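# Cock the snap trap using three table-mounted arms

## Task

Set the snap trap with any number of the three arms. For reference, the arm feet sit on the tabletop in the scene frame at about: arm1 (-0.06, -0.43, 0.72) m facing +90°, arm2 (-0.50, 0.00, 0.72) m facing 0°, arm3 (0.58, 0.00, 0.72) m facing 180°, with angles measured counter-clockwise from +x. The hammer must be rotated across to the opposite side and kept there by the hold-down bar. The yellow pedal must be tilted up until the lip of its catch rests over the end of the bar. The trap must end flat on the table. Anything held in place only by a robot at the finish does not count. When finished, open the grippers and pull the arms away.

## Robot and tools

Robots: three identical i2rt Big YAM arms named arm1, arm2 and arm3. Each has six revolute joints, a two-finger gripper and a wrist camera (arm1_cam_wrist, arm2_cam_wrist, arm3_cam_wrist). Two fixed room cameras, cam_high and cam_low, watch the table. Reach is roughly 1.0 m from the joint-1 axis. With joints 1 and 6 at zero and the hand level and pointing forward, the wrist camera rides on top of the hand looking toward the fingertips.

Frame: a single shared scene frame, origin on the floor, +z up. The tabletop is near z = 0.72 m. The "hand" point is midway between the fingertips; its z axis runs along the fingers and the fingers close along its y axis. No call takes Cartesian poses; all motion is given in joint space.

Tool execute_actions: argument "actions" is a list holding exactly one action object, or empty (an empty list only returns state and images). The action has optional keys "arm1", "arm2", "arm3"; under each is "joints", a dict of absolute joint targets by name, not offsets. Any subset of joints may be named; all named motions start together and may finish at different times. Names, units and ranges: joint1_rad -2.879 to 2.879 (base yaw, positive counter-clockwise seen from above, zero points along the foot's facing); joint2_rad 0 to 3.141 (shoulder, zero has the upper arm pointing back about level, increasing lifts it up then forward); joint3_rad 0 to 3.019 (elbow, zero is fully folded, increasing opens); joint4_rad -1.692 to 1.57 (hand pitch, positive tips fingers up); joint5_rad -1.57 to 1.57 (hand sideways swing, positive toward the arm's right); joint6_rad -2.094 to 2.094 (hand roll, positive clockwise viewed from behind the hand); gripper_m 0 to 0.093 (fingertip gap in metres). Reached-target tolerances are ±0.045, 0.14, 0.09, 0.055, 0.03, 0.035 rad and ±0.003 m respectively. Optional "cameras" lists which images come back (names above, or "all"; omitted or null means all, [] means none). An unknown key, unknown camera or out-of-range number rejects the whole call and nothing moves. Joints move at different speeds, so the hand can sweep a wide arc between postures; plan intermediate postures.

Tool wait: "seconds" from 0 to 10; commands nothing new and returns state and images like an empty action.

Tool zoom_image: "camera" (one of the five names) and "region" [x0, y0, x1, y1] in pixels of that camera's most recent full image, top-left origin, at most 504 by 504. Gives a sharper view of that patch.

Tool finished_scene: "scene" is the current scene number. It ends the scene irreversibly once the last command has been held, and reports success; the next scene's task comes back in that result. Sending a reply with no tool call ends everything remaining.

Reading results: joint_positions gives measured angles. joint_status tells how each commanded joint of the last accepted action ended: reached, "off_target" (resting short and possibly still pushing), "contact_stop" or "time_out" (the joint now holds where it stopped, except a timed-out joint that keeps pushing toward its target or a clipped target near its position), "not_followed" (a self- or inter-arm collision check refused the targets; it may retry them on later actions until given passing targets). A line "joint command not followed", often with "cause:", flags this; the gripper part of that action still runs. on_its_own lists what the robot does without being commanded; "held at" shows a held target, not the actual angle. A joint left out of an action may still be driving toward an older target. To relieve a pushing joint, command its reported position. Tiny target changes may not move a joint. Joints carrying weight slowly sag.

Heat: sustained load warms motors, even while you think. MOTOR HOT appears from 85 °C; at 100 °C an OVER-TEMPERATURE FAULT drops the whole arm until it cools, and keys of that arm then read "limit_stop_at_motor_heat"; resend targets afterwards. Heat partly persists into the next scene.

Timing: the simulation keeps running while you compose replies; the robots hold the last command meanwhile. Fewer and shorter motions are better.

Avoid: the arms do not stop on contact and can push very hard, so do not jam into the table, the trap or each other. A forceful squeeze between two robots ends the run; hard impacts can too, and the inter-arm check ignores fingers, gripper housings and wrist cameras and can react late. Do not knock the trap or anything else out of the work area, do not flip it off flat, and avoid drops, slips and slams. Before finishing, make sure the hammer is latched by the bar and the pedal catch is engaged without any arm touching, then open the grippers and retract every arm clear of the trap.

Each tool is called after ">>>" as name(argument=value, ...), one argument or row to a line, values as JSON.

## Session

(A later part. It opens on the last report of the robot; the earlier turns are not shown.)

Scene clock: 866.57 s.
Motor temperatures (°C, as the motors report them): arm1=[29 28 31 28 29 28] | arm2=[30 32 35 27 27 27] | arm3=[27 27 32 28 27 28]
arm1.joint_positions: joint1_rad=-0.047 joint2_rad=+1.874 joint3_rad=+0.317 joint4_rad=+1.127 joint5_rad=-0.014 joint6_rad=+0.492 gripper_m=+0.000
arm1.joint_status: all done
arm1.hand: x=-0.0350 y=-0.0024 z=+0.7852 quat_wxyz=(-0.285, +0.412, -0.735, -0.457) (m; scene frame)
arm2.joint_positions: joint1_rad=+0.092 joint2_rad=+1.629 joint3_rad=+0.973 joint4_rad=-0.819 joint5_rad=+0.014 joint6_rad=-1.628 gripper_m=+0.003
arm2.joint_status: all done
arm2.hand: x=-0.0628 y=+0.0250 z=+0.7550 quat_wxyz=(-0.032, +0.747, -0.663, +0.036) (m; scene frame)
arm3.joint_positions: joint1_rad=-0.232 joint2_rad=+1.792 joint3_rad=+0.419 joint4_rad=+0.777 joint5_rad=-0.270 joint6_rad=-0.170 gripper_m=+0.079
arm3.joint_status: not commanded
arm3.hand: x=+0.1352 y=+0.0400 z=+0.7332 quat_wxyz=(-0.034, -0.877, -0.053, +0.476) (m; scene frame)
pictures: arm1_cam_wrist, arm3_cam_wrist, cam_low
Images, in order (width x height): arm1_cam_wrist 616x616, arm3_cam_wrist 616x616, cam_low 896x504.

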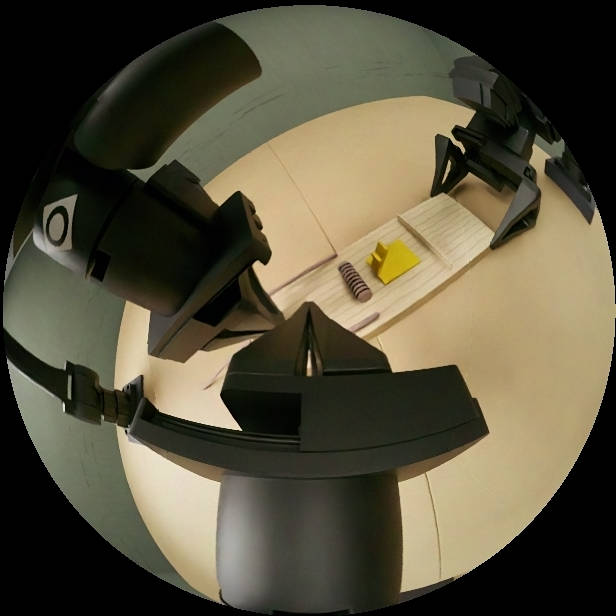

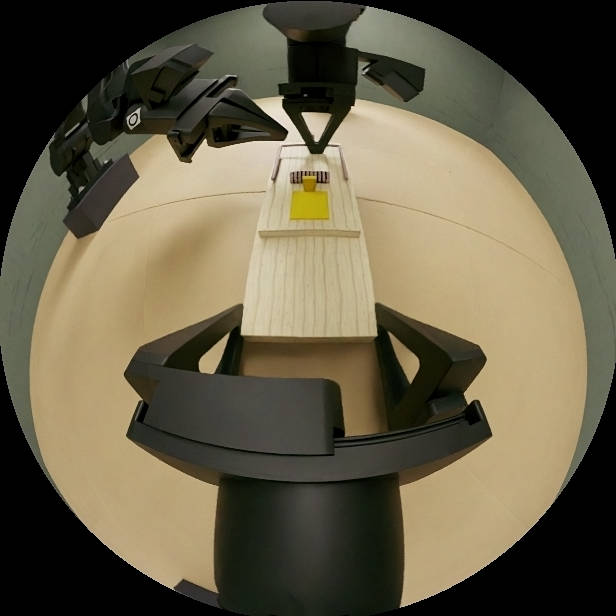

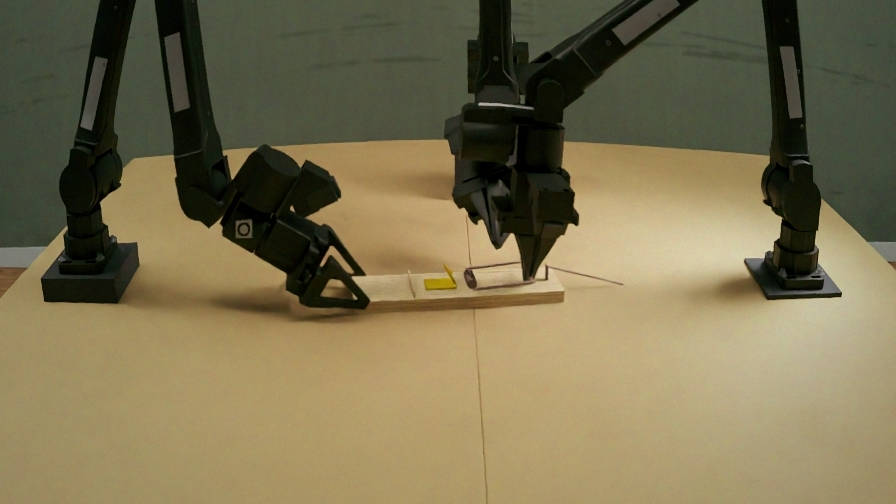

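>>> execute_actions(
  actions=[
    {"arm1":{"joints":{"joint2_rad":1.925,"joint3_rad":0.335}}},
  ],
  cameras=["cam_low","arm3_cam_wrist","arm1_cam_wrist"],
)

>>> zoom_image(
  camera="arm3_cam_wrist",
  region=[200, 70, 360, 200],
)

>>> zoom_image(
  camera="cam_low",
  region=[440, 220, 580, 310],
)

Scene clock: 872.67 s.
Motor temperatures (°C, as the motors report them): arm1=[29 28 31 28 29 28] | arm2=[30 32 35 27 27 27] | arm3=[27 27 32 28 27 28]
arm1.joint_positions: joint1_rad=-0.047 joint2_rad=+1.912 joint3_rad=+0.322 joint4_rad=+1.126 joint5_rad=-0.014 joint6_rad=+0.492 gripper_m=+0.000
arm1.joint_status: all done
arm1.hand: x=-0.0353 y=-0.0055 z=+0.7708 quat_wxyz=(-0.277, +0.417, -0.743, -0.445) (m; scene frame)
arm2.joint_positions: joint1_rad=+0.092 joint2_rad=+1.629 joint3_rad=+0.973 joint4_rad=-0.819 joint5_rad=+0.014 joint6_rad=-1.628 gripper_m=+0.003
arm2.joint_status: not commanded
arm2.hand: x=-0.0628 y=+0.0250 z=+0.7550 quat_wxyz=(-0.032, +0.747, -0.663, +0.036) (m; scene frame)
arm3.joint_positions: joint1_rad=-0.232 joint2_rad=+1.792 joint3_rad=+0.419 joint4_rad=+0.777 joint5_rad=-0.270 joint6_rad=-0.170 gripper_m=+0.079
arm3.joint_status: not commanded
arm3.hand: x=+0.1352 y=+0.0400 z=+0.7332 quat_wxyz=(-0.034, -0.877, -0.053, +0.476) (m; scene frame)
pictures: arm1_cam_wrist, arm3_cam_wrist, cam_low
Images, in order (width x height): arm1_cam_wrist 616x616, arm3_cam_wrist 616x616, cam_low 896x504.

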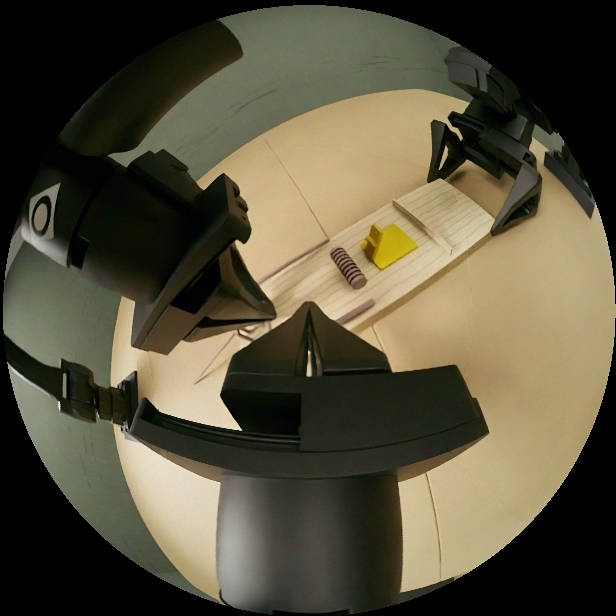

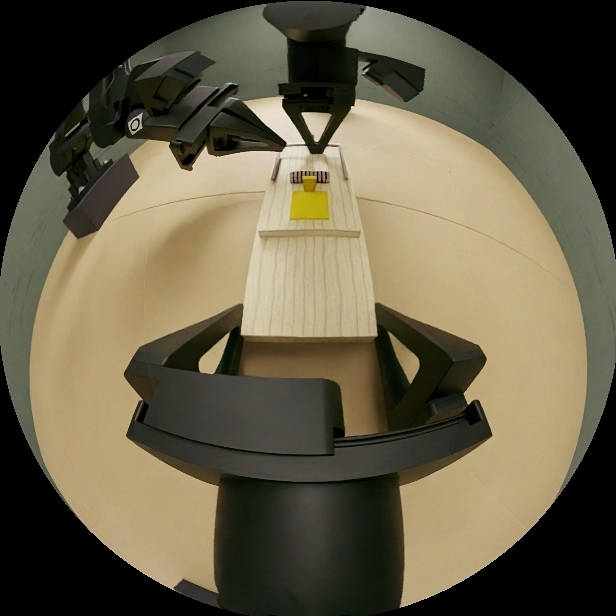

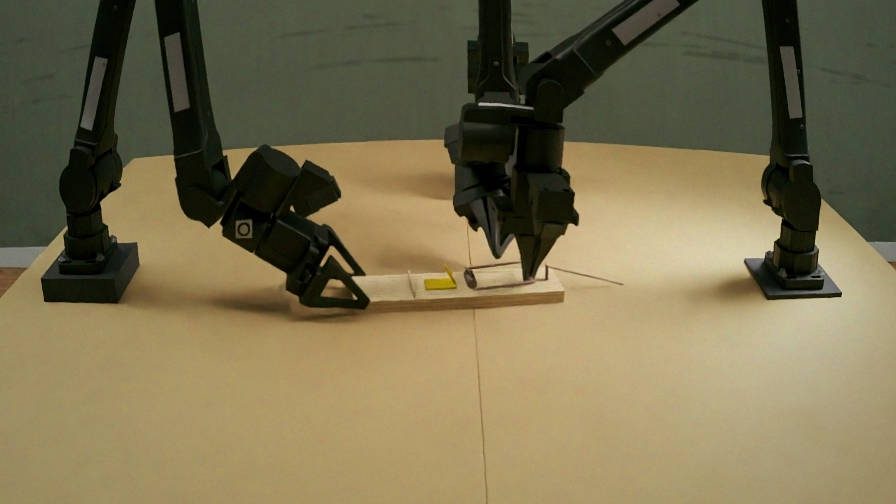

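Region (200, 70, 360, 200) of arm3_cam_wrist's 616x616 image, scaled by 3.150, with more detail than that image has; it fills the top 410 rows of this view, and the rest is white.

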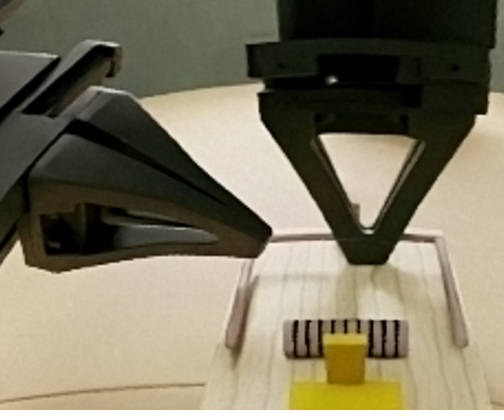

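Region (440, 220, 580, 310) of cam_low's 896x504 image, scaled by 3.600, with more detail than that image has; it fills the top 324 rows of this view, and the rest is white.

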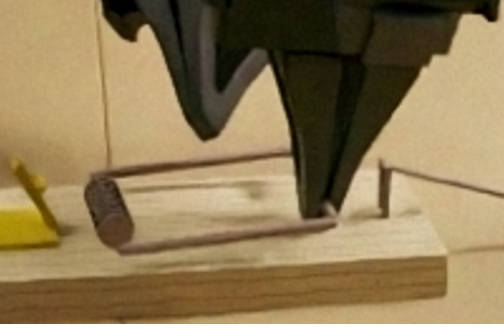

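>>> execute_actions(
  actions=[
    {"arm1":{"joints":{"joint2_rad":1.96,"joint3_rad":0.35}}},
  ],
  cameras=["cam_low","arm3_cam_wrist"],
)

>>> zoom_image(
  camera="arm3_cam_wrist",
  region=[200, 70, 360, 200],
)

>>> zoom_image(
  camera="cam_low",
  region=[440, 220, 580, 310],
)

Scene clock: 877.20 s.
Motor temperatures (°C, as the motors report them): arm1=[29 28 31 28 29 28] | arm2=[30 32 35 27 27 27] | arm3=[27 27 32 28 27 28]
arm1.joint_positions: joint1_rad=-0.047 joint2_rad=+1.942 joint3_rad=+0.342 joint4_rad=+1.126 joint5_rad=-0.014 joint6_rad=+0.492 gripper_m=+0.000
arm1.joint_status: all done
arm1.hand: x=-0.0349 y=-0.0005 z=+0.7629 quat_wxyz=(-0.275, +0.418, -0.745, -0.442) (m; scene frame)
arm2.joint_positions: joint1_rad=+0.092 joint2_rad=+1.629 joint3_rad=+0.973 joint4_rad=-0.819 joint5_rad=+0.014 joint6_rad=-1.628 gripper_m=+0.003
arm2.joint_status: not commanded
arm2.hand: x=-0.0628 y=+0.0250 z=+0.7550 quat_wxyz=(-0.032, +0.747, -0.663, +0.036) (m; scene frame)
arm3.joint_positions: joint1_rad=-0.232 joint2_rad=+1.792 joint3_rad=+0.419 joint4_rad=+0.777 joint5_rad=-0.270 joint6_rad=-0.170 gripper_m=+0.079
arm3.joint_status: not commanded
arm3.hand: x=+0.1352 y=+0.0400 z=+0.7332 quat_wxyz=(-0.034, -0.877, -0.053, +0.476) (m; scene frame)
pictures: arm3_cam_wrist, cam_low
Images, in order (width x height): arm3_cam_wrist 616x616, cam_low 896x504.

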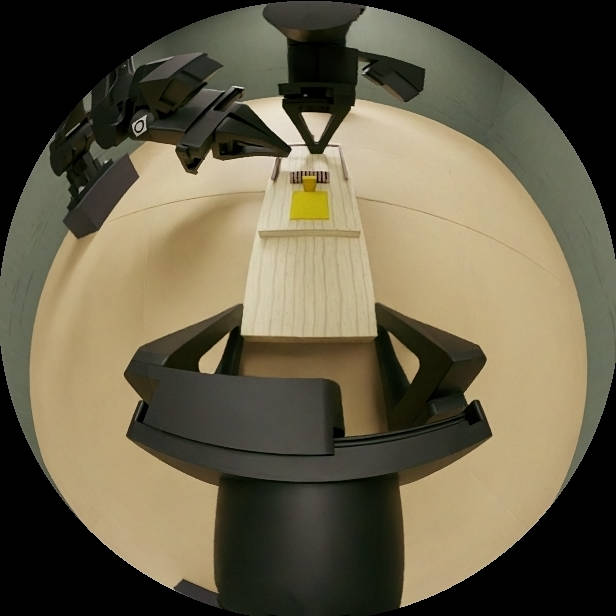

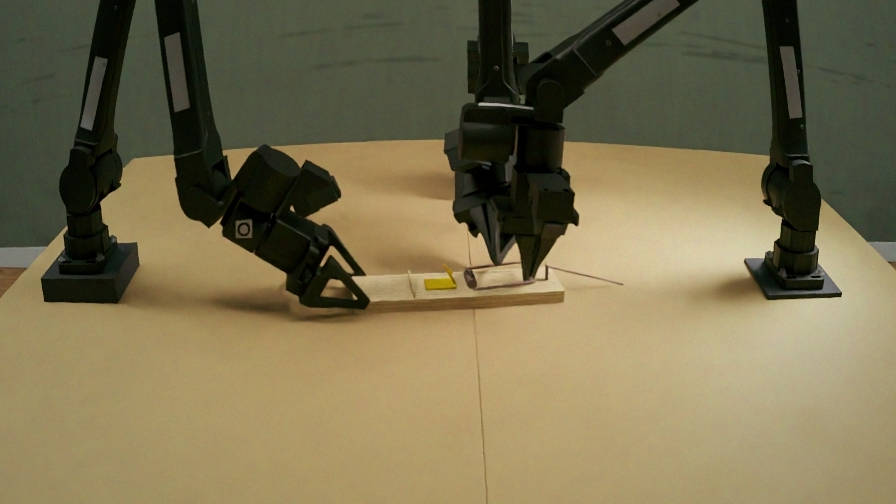

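Region (200, 70, 360, 200) of arm3_cam_wrist's 616x616 image, scaled by 3.150, with more detail than that image has; it fills the top 410 rows of this view, and the rest is white.

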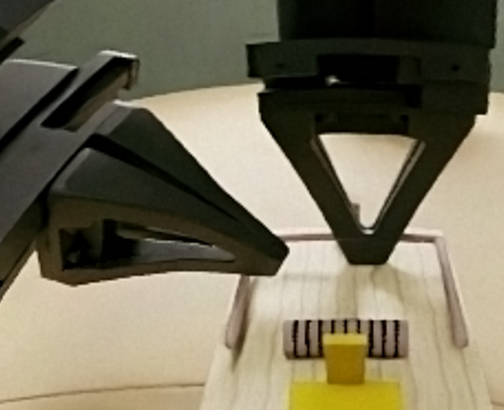

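Region (440, 220, 580, 310) of cam_low's 896x504 image, scaled by 3.600, with more detail than that image has; it fills the top 324 rows of this view, and the rest is white.

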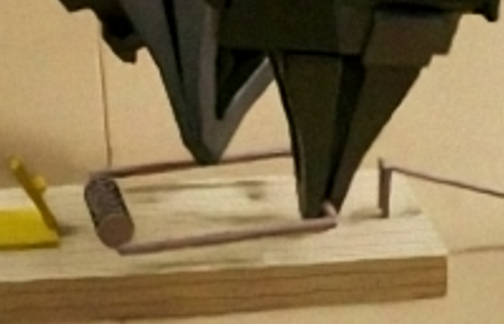

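>>> execute_actions(
  actions=[
    {"arm1":{"joints":{"joint1_rad":-0.012}}},
  ],
  cameras=[],
)

>>> execute_actions(
  actions=[
    {"arm1":{"joints":{"joint2_rad":2.03,"joint3_rad":0.315,"joint4_rad":1.07}}},
  ],
  cameras=["cam_low","arm3_cam_wrist","arm1_cam_wrist"],
)

>>> zoom_image(
  camera="cam_low",
  region=[440, 220, 580, 310],
)

>>> zoom_image(
  camera="arm3_cam_wrist",
  region=[200, 70, 360, 200],
)

Scene clock: 884.97 s.
Motor temperatures (°C, as the motors report them): arm1=[29 28 30 28 29 28] | arm2=[30 32 35 27 27 27] | arm3=[27 27 32 28 27 28]
arm1.joint_positions: joint1_rad=-0.026 joint2_rad=+1.942 joint3_rad=+0.345 joint4_rad=+1.126 joint5_rad=-0.009 joint6_rad=+0.492 gripper_m=+0.000
arm1.joint_status: all done
arm1.hand: x=-0.0431 y=+0.0010 z=+0.7634 quat_wxyz=(-0.272, +0.424, -0.741, -0.444) (m; scene frame)
arm2.joint_positions: joint1_rad=+0.092 joint2_rad=+1.629 joint3_rad=+0.973 joint4_rad=-0.819 joint5_rad=+0.014 joint6_rad=-1.628 gripper_m=+0.003
arm2.joint_status: not commanded
arm2.hand: x=-0.0628 y=+0.0250 z=+0.7550 quat_wxyz=(-0.032, +0.747, -0.663, +0.036) (m; scene frame)
arm3.joint_positions: joint1_rad=-0.232 joint2_rad=+1.792 joint3_rad=+0.419 joint4_rad=+0.777 joint5_rad=-0.270 joint6_rad=-0.170 gripper_m=+0.079
arm3.joint_status: not commanded
arm3.hand: x=+0.1352 y=+0.0400 z=+0.7332 quat_wxyz=(-0.034, -0.877, -0.053, +0.476) (m; scene frame)
pictures: none
No camera images: the call's "cameras" was empty. Leave "cameras" out to get every camera's image.

Scene clock: 885.57 s.
Motor temperatures (°C, as the motors report them): arm1=[29 28 30 28 29 28] | arm2=[30 32 35 27 27 27] | arm3=[27 27 32 28 27 28]
arm1.joint_positions: joint1_rad=-0.026 joint2_rad=+1.945 joint3_rad=+0.344 joint4_rad=+1.124 joint5_rad=-0.009 joint6_rad=+0.492 gripper_m=+0.000
arm1.joint_status: all done
arm1.hand: x=-0.0432 y=-0.0001 z=+0.7615 quat_wxyz=(-0.271, +0.425, -0.742, -0.442) (m; scene frame)
arm2.joint_positions: joint1_rad=+0.092 joint2_rad=+1.629 joint3_rad=+0.973 joint4_rad=-0.819 joint5_rad=+0.014 joint6_rad=-1.628 gripper_m=+0.003
arm2.joint_status: not commanded
arm2.hand: x=-0.0628 y=+0.0250 z=+0.7550 quat_wxyz=(-0.032, +0.747, -0.663, +0.036) (m; scene frame)
arm3.joint_positions: joint1_rad=-0.232 joint2_rad=+1.792 joint3_rad=+0.419 joint4_rad=+0.777 joint5_rad=-0.270 joint6_rad=-0.170 gripper_m=+0.079
arm3.joint_status: not commanded
arm3.hand: x=+0.1352 y=+0.0400 z=+0.7332 quat_wxyz=(-0.034, -0.877, -0.053, +0.476) (m; scene frame)
pictures: arm1_cam_wrist, arm3_cam_wrist, cam_low
Images, in order (width x height): arm1_cam_wrist 616x616, arm3_cam_wrist 616x616, cam_low 896x504.

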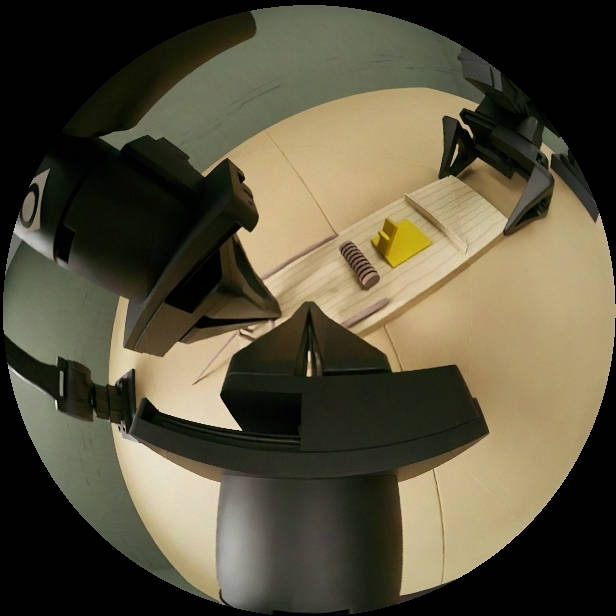

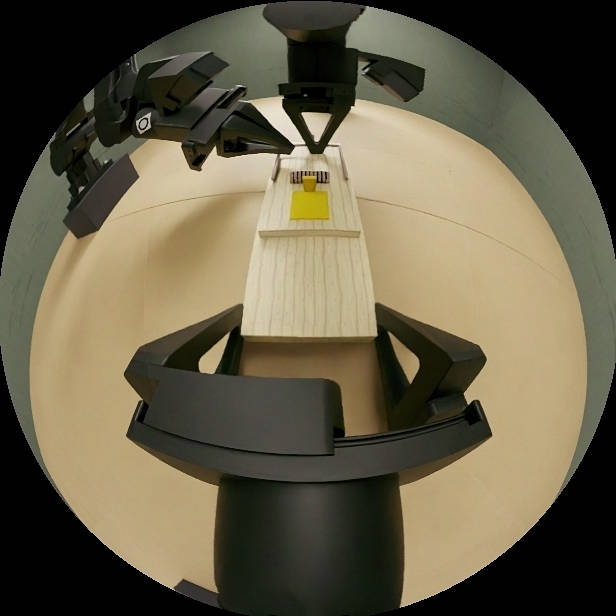

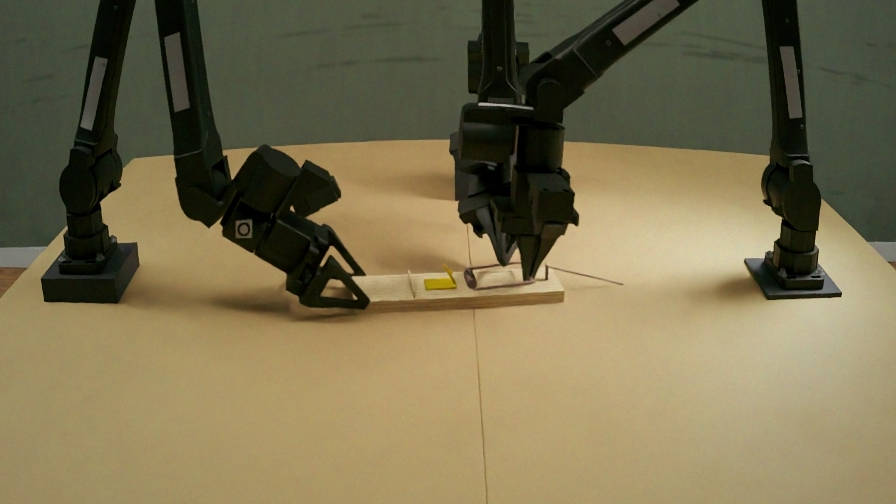

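Region (440, 220, 580, 310) of cam_low's 896x504 image, scaled by 3.600, with more detail than that image has; it fills the top 324 rows of this view, and the rest is white.

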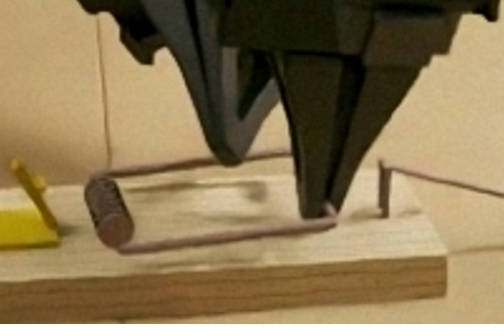

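Region (200, 70, 360, 200) of arm3_cam_wrist's 616x616 image, scaled by 3.150, with more detail than that image has; it fills the top 410 rows of this view, and the rest is white.

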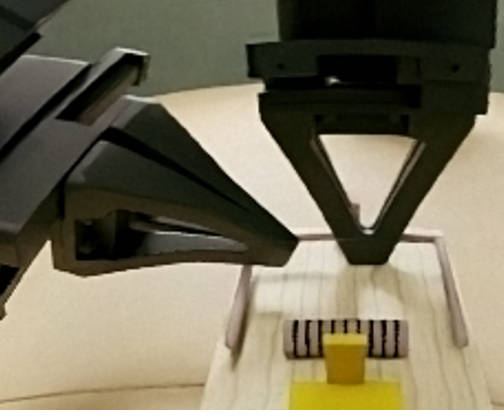

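>>> execute_actions(
  actions=[
    {"arm1":{"joints":{"joint2_rad":2.05,"joint3_rad":0.30,"joint4_rad":1.056}},"arm2":{"joints":{"joint2_rad":1.62,"joint3_rad":0.99,"joint4_rad":-0.819}}},
  ],
  cameras=["cam_low"],
)

>>> zoom_image(
  camera="cam_low",
  region=[440, 220, 580, 310],
)

Scene clock: 895.83 s.
Motor temperatures (°C, as the motors report them): arm1=[29 28 30 28 29 28] | arm2=[30 32 35 27 27 27] | arm3=[27 27 32 28 27 28]
arm1.joint_positions: joint1_rad=-0.026 joint2_rad=+1.947 joint3_rad=+0.343 joint4_rad=+1.126 joint5_rad=-0.009 joint6_rad=+0.492 gripper_m=+0.000
arm1.joint_status: joint4_rad time_out (moved +0.001 of -0.068); the others done
arm1.on_its_own: joint4_rad reads +1.126 and still pushes toward +1.056 since a time_out
arm1.hand: x=-0.0432 y=-0.0006 z=+0.7610 quat_wxyz=(-0.271, +0.425, -0.742, -0.442) (m; scene frame)
arm2.joint_positions: joint1_rad=+0.092 joint2_rad=+1.626 joint3_rad=+0.975 joint4_rad=-0.819 joint5_rad=+0.014 joint6_rad=-1.628 gripper_m=+0.003
arm2.joint_status: all done
arm2.hand: x=-0.0616 y=+0.0251 z=+0.7568 quat_wxyz=(-0.034, +0.747, -0.663, +0.037) (m; scene frame)
arm3.joint_positions: joint1_rad=-0.232 joint2_rad=+1.792 joint3_rad=+0.419 joint4_rad=+0.777 joint5_rad=-0.270 joint6_rad=-0.170 gripper_m=+0.079
arm3.joint_status: not commanded
arm3.hand: x=+0.1352 y=+0.0400 z=+0.7332 quat_wxyz=(-0.034, -0.877, -0.053, +0.476) (m; scene frame)
pictures: cam_low
Images, in order (width x height): cam_low 896x504.

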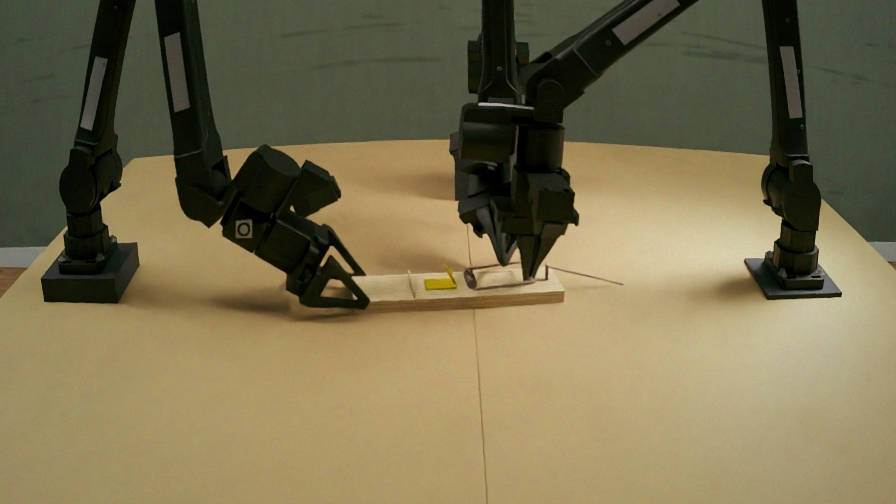

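Region (440, 220, 580, 310) of cam_low's 896x504 image, scaled by 3.600, with more detail than that image has; it fills the top 324 rows of this view, and the rest is white.

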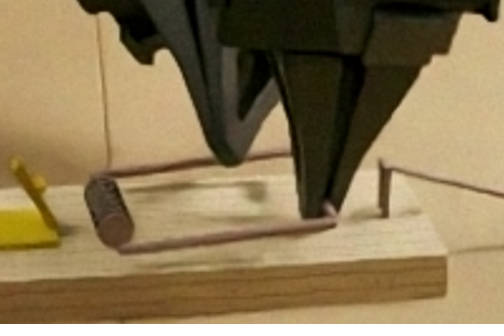

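>>> execute_actions(
  actions=[
    {"arm2":{"joints":{"gripper_m":0.012}}},
  ],
  cameras=["cam_low"],
)

>>> zoom_image(
  camera="cam_low",
  region=[440, 220, 580, 310],
)

Scene clock: 900.40 s.
Motor temperatures (°C, as the motors report them): arm1=[29 27 30 28 29 28] | arm2=[30 32 36 27 27 27] | arm3=[27 27 32 28 27 28]
arm1.joint_positions: joint1_rad=-0.026 joint2_rad=+1.947 joint3_rad=+0.343 joint4_rad=+1.126 joint5_rad=-0.009 joint6_rad=+0.492 gripper_m=+0.000
arm1.joint_status: not commanded
arm1.on_its_own: joint4_rad reads +1.126 and still pushes toward +1.056 since a time_out
arm1.hand: x=-0.0432 y=-0.0007 z=+0.7607 quat_wxyz=(-0.271, +0.425, -0.742, -0.442) (m; scene frame)
arm2.joint_positions: joint1_rad=+0.092 joint2_rad=+1.625 joint3_rad=+0.975 joint4_rad=-0.818 joint5_rad=+0.014 joint6_rad=-1.628 gripper_m=+0.012
arm2.joint_status: all done
arm2.hand: x=-0.0613 y=+0.0251 z=+0.7571 quat_wxyz=(-0.034, +0.747, -0.663, +0.038) (m; scene frame)
arm3.joint_positions: joint1_rad=-0.232 joint2_rad=+1.792 joint3_rad=+0.419 joint4_rad=+0.777 joint5_rad=-0.270 joint6_rad=-0.170 gripper_m=+0.079
arm3.joint_status: not commanded
arm3.hand: x=+0.1352 y=+0.0400 z=+0.7332 quat_wxyz=(-0.034, -0.877, -0.053, +0.476) (m; scene frame)
pictures: cam_low
Images, in order (width x height): cam_low 896x504.

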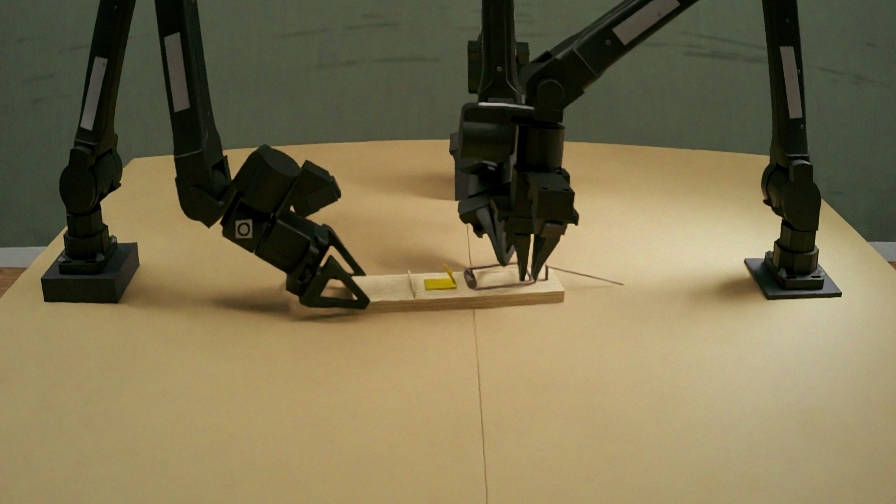

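Region (440, 220, 580, 310) of cam_low's 896x504 image, scaled by 3.600, with more detail than that image has; it fills the top 324 rows of this view, and the rest is white.

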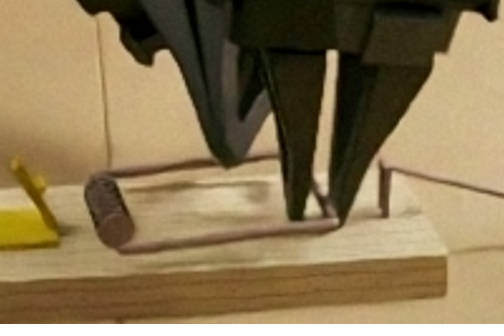

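>>> execute_actions(
  actions=[
    {"arm2":{"joints":{"joint2_rad":1.53,"joint4_rad":-0.845}}},
  ],
  cameras=["cam_low","cam_high"],
)

>>> zoom_image(
  camera="cam_low",
  region=[420, 220, 640, 310],
)

Scene clock: 941.53 s.
Motor temperatures (°C, as the motors report them): arm1=[29 27 30 28 29 28] | arm2=[30 32 38 27 27 27] | arm3=[27 27 32 28 27 28]
arm1.joint_positions: joint1_rad=-0.026 joint2_rad=+1.947 joint3_rad=+0.343 joint4_rad=+1.126 joint5_rad=-0.009 joint6_rad=+0.492 gripper_m=+0.000
arm1.joint_status: not commanded
arm1.on_its_own: joint4_rad reads +1.126 and still pushes toward +1.056 since a time_out
arm1.hand: x=-0.0432 y=-0.0007 z=+0.7607 quat_wxyz=(-0.271, +0.425, -0.742, -0.442) (m; scene frame)
arm2.joint_positions: joint1_rad=+0.092 joint2_rad=+1.529 joint3_rad=+0.975 joint4_rad=-0.837 joint5_rad=+0.014 joint6_rad=-1.628 gripper_m=+0.012
arm2.joint_status: all done
arm2.hand: x=-0.0579 y=+0.0250 z=+0.7968 quat_wxyz=(-0.062, +0.745, -0.661, +0.065) (m; scene frame)
arm3.joint_positions: joint1_rad=-0.232 joint2_rad=+1.792 joint3_rad=+0.419 joint4_rad=+0.777 joint5_rad=-0.270 joint6_rad=-0.170 gripper_m=+0.079
arm3.joint_status: not commanded
arm3.hand: x=+0.1352 y=+0.0400 z=+0.7332 quat_wxyz=(-0.034, -0.877, -0.053, +0.476) (m; scene frame)
pictures: cam_high, cam_low
Images, in order (width x height): cam_high 896x504, cam_low 896x504.

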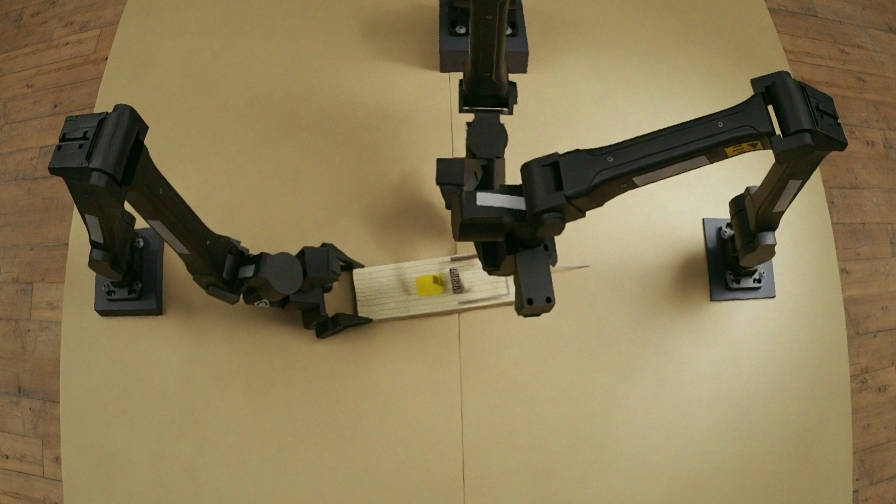

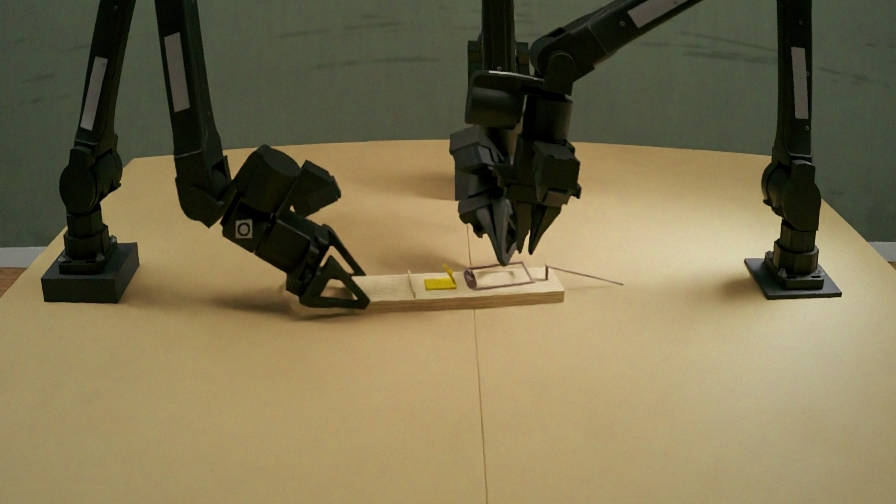

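Region (420, 220, 640, 310) of cam_low's 896x504 image, scaled by 2.291, with more detail than that image has; it fills the top 206 rows of this view, and the rest is white.

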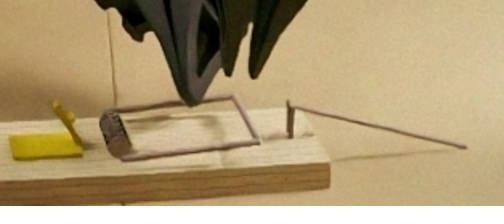

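>>> execute_actions(
  actions=[
    {"arm2":{"joints":{"joint1_rad":0.04,"joint2_rad":1.30,"joint3_rad":0.648,"joint4_rad":-0.785,"joint6_rad":-0.09,"gripper_m":0.022}}},
  ],
  cameras=["cam_low","cam_high","arm2_cam_wrist"],
)

Scene clock: 960.60 s.
Motor temperatures (°C, as the motors report them): arm1=[29 27 30 28 29 28] | arm2=[30 32 38 27 27 27] | arm3=[27 27 31 28 27 28]
arm1.joint_positions: joint1_rad=-0.026 joint2_rad=+1.947 joint3_rad=+0.343 joint4_rad=+1.126 joint5_rad=-0.009 joint6_rad=+0.492 gripper_m=+0.000
arm1.joint_status: not commanded
arm1.on_its_own: joint4_rad reads +1.126 and still pushes toward +1.056 since a time_out
arm1.hand: x=-0.0432 y=-0.0007 z=+0.7607 quat_wxyz=(-0.271, +0.425, -0.742, -0.442) (m; scene frame)
arm2.joint_positions: joint1_rad=+0.042 joint2_rad=+1.295 joint3_rad=+0.644 joint4_rad=-0.792 joint5_rad=+0.014 joint6_rad=-0.105 gripper_m=+0.022
arm2.joint_status: all done
arm2.hand: x=-0.1808 y=+0.0015 z=+0.7658 quat_wxyz=(-0.064, +0.059, -0.996, +0.005) (m; scene frame)
arm3.joint_positions: joint1_rad=-0.232 joint2_rad=+1.792 joint3_rad=+0.419 joint4_rad=+0.777 joint5_rad=-0.270 joint6_rad=-0.170 gripper_m=+0.079
arm3.joint_status: not commanded
arm3.hand: x=+0.1352 y=+0.0400 z=+0.7332 quat_wxyz=(-0.034, -0.877, -0.053, +0.476) (m; scene frame)
pictures: arm2_cam_wrist, cam_high, cam_low
Images, in order (width x height): arm2_cam_wrist 616x616, cam_high 896x504, cam_low 896x504.

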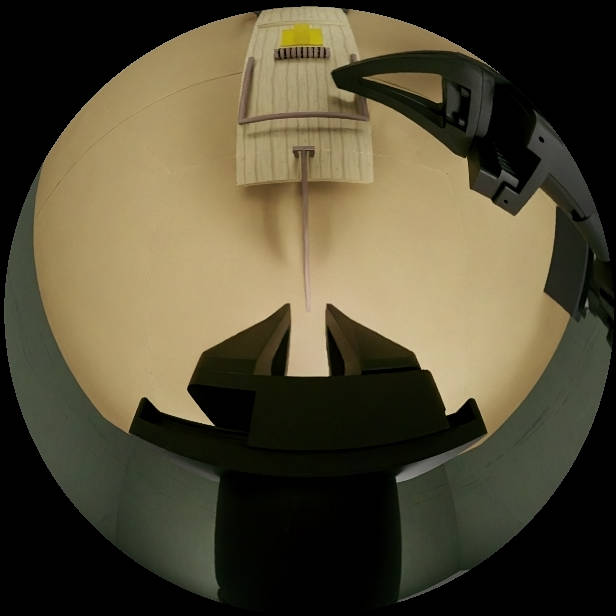

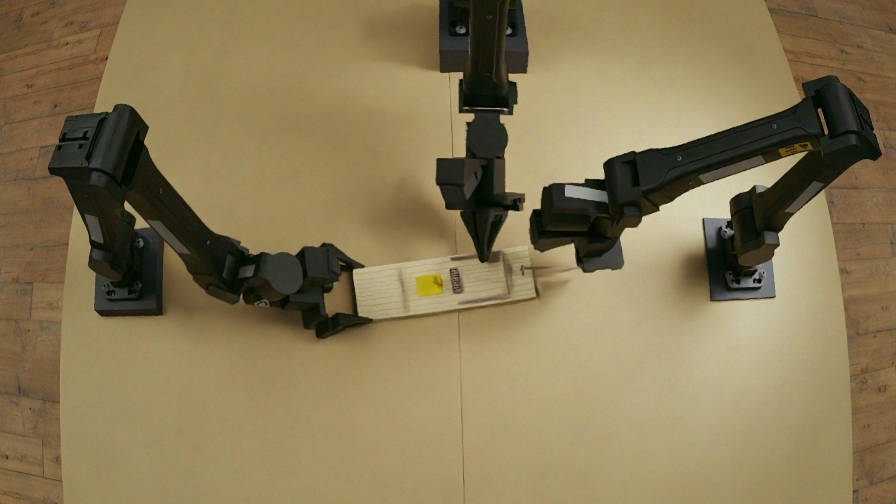

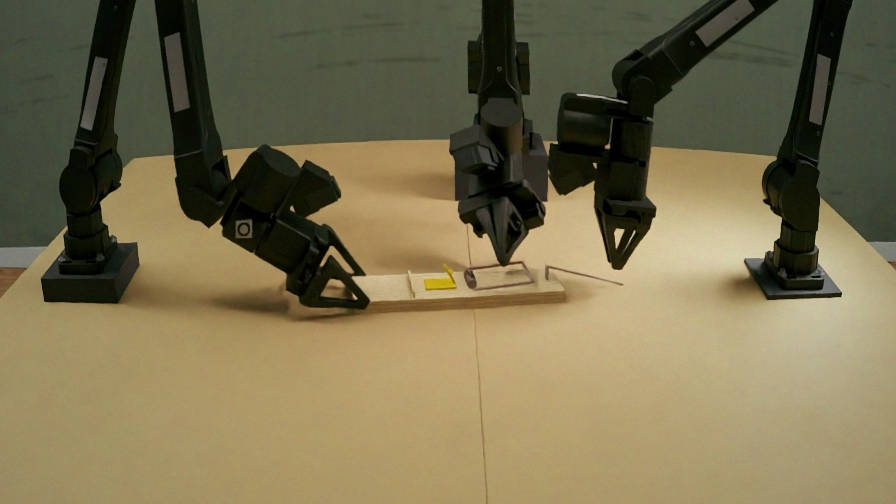

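>>> execute_actions(
  actions=[
    {"arm2":{"joints":{"joint2_rad":1.385,"joint4_rad":-0.77}}},
  ],
  cameras=["cam_low","arm2_cam_wrist"],
)

>>> zoom_image(
  camera="cam_low",
  region=[570, 240, 670, 300],
)

>>> zoom_image(
  camera="arm2_cam_wrist",
  region=[260, 260, 360, 360],
)

Scene clock: 974.40 s.
Motor temperatures (°C, as the motors report them): arm1=[29 27 30 28 29 28] | arm2=[30 32 38 27 27 27] | arm3=[27 27 31 28 27 28]
arm1.joint_positions: joint1_rad=-0.026 joint2_rad=+1.947 joint3_rad=+0.343 joint4_rad=+1.126 joint5_rad=-0.009 joint6_rad=+0.492 gripper_m=+0.000
arm1.joint_status: not commanded
arm1.on_its_own: joint4_rad reads +1.126 and still pushes toward +1.056 since a time_out
arm1.hand: x=-0.0432 y=-0.0007 z=+0.7607 quat_wxyz=(-0.271, +0.425, -0.742, -0.442) (m; scene frame)
arm2.joint_positions: joint1_rad=+0.042 joint2_rad=+1.370 joint3_rad=+0.644 joint4_rad=-0.779 joint5_rad=+0.014 joint6_rad=-0.104 gripper_m=+0.022
arm2.joint_status: all done
arm2.hand: x=-0.1856 y=+0.0016 z=+0.7440 quat_wxyz=(-0.032, +0.059, -0.998, +0.004) (m; scene frame)
arm3.joint_positions: joint1_rad=-0.232 joint2_rad=+1.792 joint3_rad=+0.419 joint4_rad=+0.777 joint5_rad=-0.270 joint6_rad=-0.170 gripper_m=+0.079
arm3.joint_status: not commanded
arm3.hand: x=+0.1352 y=+0.0400 z=+0.7332 quat_wxyz=(-0.034, -0.877, -0.053, +0.476) (m; scene frame)
pictures: arm2_cam_wrist, cam_low
Images, in order (width x height): arm2_cam_wrist 616x616, cam_low 896x504.

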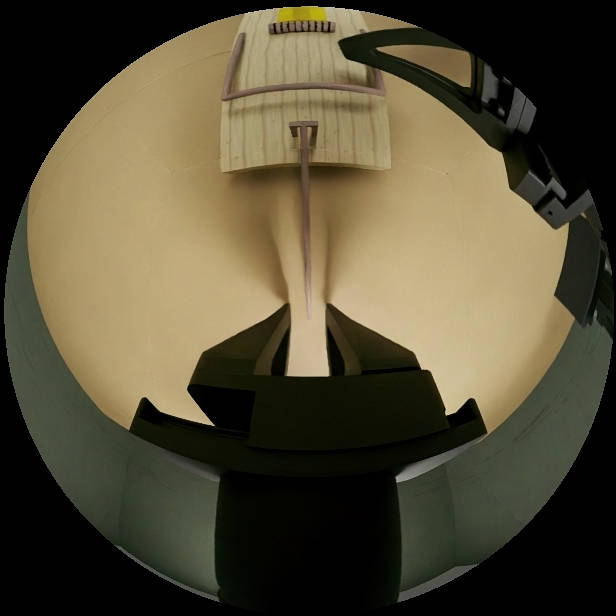

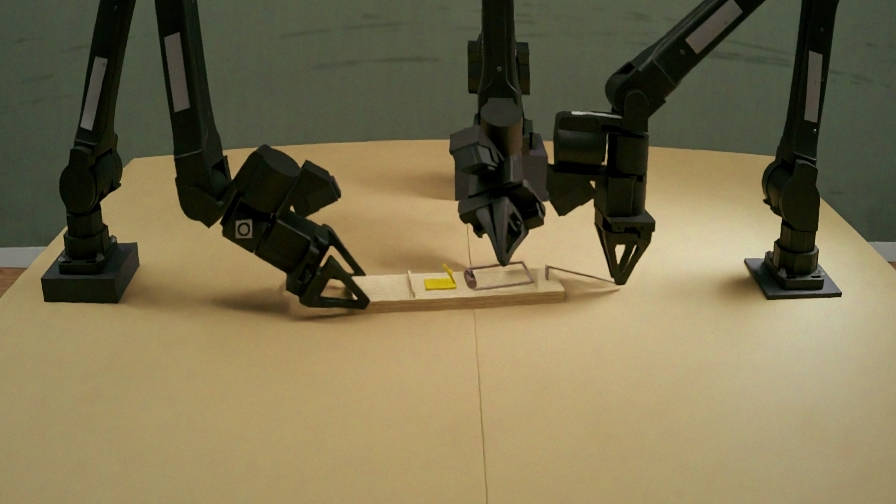

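Region (570, 240, 670, 300) of cam_low's 896x504 image, scaled by 5.040, with more detail than that image has; it fills the top 302 rows of this view, and the rest is white.

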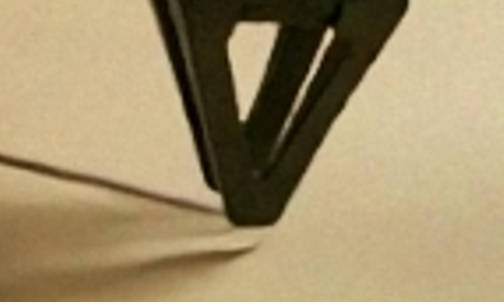

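Region (260, 260, 360, 360) of arm2_cam_wrist's 616x616 image, scaled by 5.040, with more detail than that image has.

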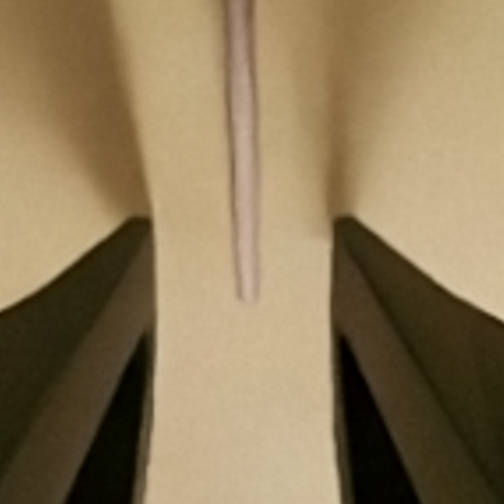

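>>> execute_actions(
  actions=[
    {"arm2":{"joints":{"joint2_rad":1.40}}},
  ],
  cameras=["cam_low"],
)

>>> zoom_image(
  camera="cam_low",
  region=[570, 240, 670, 300],
)

Scene clock: 988.73 s.
Motor temperatures (°C, as the motors report them): arm1=[29 27 30 28 29 28] | arm2=[30 32 37 27 27 27] | arm3=[27 27 31 28 27 28]
arm1.joint_positions: joint1_rad=-0.026 joint2_rad=+1.947 joint3_rad=+0.343 joint4_rad=+1.126 joint5_rad=-0.009 joint6_rad=+0.492 gripper_m=+0.000
arm1.joint_status: not commanded
arm1.on_its_own: joint4_rad reads +1.126 and still pushes toward +1.056 since a time_out
arm1.hand: x=-0.0432 y=-0.0007 z=+0.7607 quat_wxyz=(-0.271, +0.425, -0.742, -0.442) (m; scene frame)
arm2.joint_positions: joint1_rad=+0.042 joint2_rad=+1.373 joint3_rad=+0.644 joint4_rad=-0.779 joint5_rad=+0.014 joint6_rad=-0.104 gripper_m=+0.022
arm2.joint_status: all done
arm2.hand: x=-0.1859 y=+0.0016 z=+0.7433 quat_wxyz=(-0.031, +0.059, -0.998, +0.004) (m; scene frame)
arm3.joint_positions: joint1_rad=-0.232 joint2_rad=+1.792 joint3_rad=+0.419 joint4_rad=+0.777 joint5_rad=-0.270 joint6_rad=-0.170 gripper_m=+0.079
arm3.joint_status: not commanded
arm3.hand: x=+0.1352 y=+0.0400 z=+0.7332 quat_wxyz=(-0.034, -0.877, -0.053, +0.476) (m; scene frame)
pictures: cam_low
Images, in order (width x height): cam_low 896x504.

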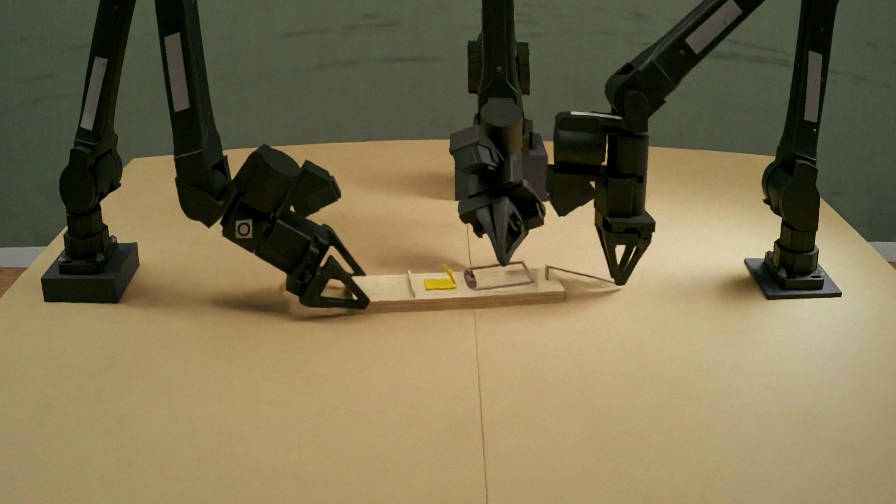

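Region (570, 240, 670, 300) of cam_low's 896x504 image, scaled by 5.040, with more detail than that image has; it fills the top 302 rows of this view, and the rest is white.

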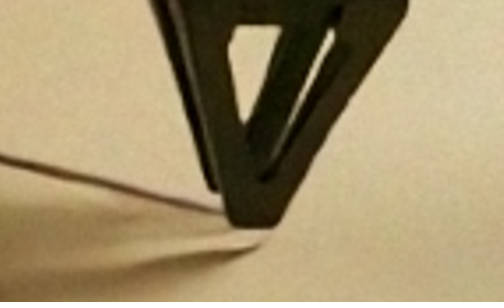

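>>> execute_actions(
  actions=[
    {"arm2":{"joints":{"joint2_rad":1.415}}},
  ],
  cameras=["cam_low"],
)

>>> zoom_image(
  camera="cam_low",
  region=[570, 240, 670, 300],
)

Scene clock: 991.03 s.
Motor temperatures (°C, as the motors report them): arm1=[29 27 30 28 29 28] | arm2=[30 32 37 27 27 27] | arm3=[27 27 31 28 27 28]
arm1.joint_positions: joint1_rad=-0.026 joint2_rad=+1.947 joint3_rad=+0.343 joint4_rad=+1.126 joint5_rad=-0.009 joint6_rad=+0.492 gripper_m=+0.000
arm1.joint_status: not commanded
arm1.on_its_own: joint4_rad reads +1.126 and still pushes toward +1.056 since a time_out
arm1.hand: x=-0.0432 y=-0.0007 z=+0.7607 quat_wxyz=(-0.271, +0.425, -0.742, -0.442) (m; scene frame)
arm2.joint_positions: joint1_rad=+0.042 joint2_rad=+1.390 joint3_rad=+0.644 joint4_rad=-0.779 joint5_rad=+0.014 joint6_rad=-0.104 gripper_m=+0.022
arm2.joint_status: all done
arm2.hand: x=-0.1880 y=+0.0016 z=+0.7381 quat_wxyz=(-0.022, +0.059, -0.998, +0.004) (m; scene frame)
arm3.joint_positions: joint1_rad=-0.232 joint2_rad=+1.792 joint3_rad=+0.419 joint4_rad=+0.777 joint5_rad=-0.270 joint6_rad=-0.170 gripper_m=+0.079
arm3.joint_status: not commanded
arm3.hand: x=+0.1352 y=+0.0400 z=+0.7332 quat_wxyz=(-0.034, -0.877, -0.053, +0.476) (m; scene frame)
pictures: cam_low
Images, in order (width x height): cam_low 896x504.

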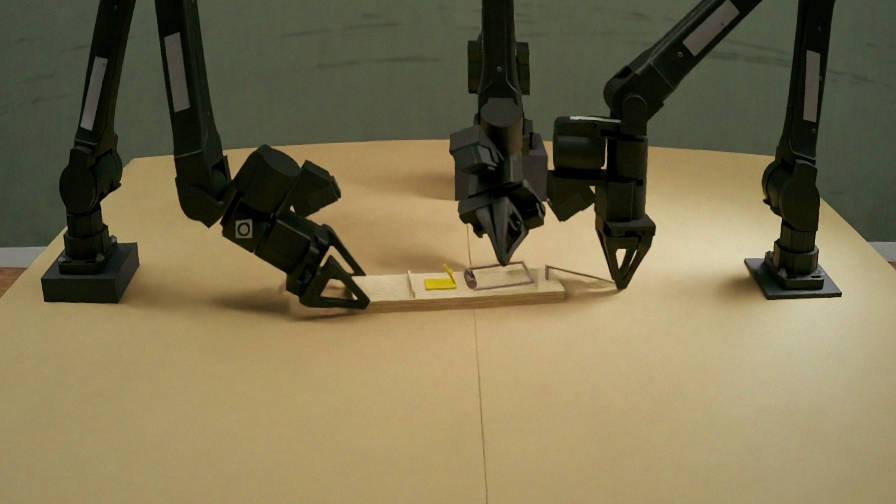

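Region (570, 240, 670, 300) of cam_low's 896x504 image, scaled by 5.040, with more detail than that image has; it fills the top 302 rows of this view, and the rest is white.

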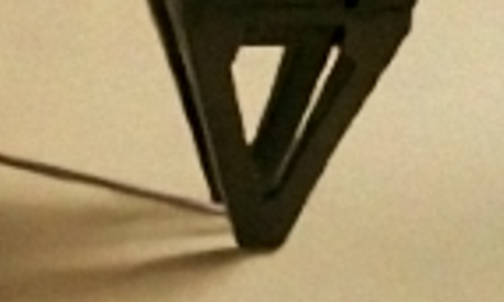

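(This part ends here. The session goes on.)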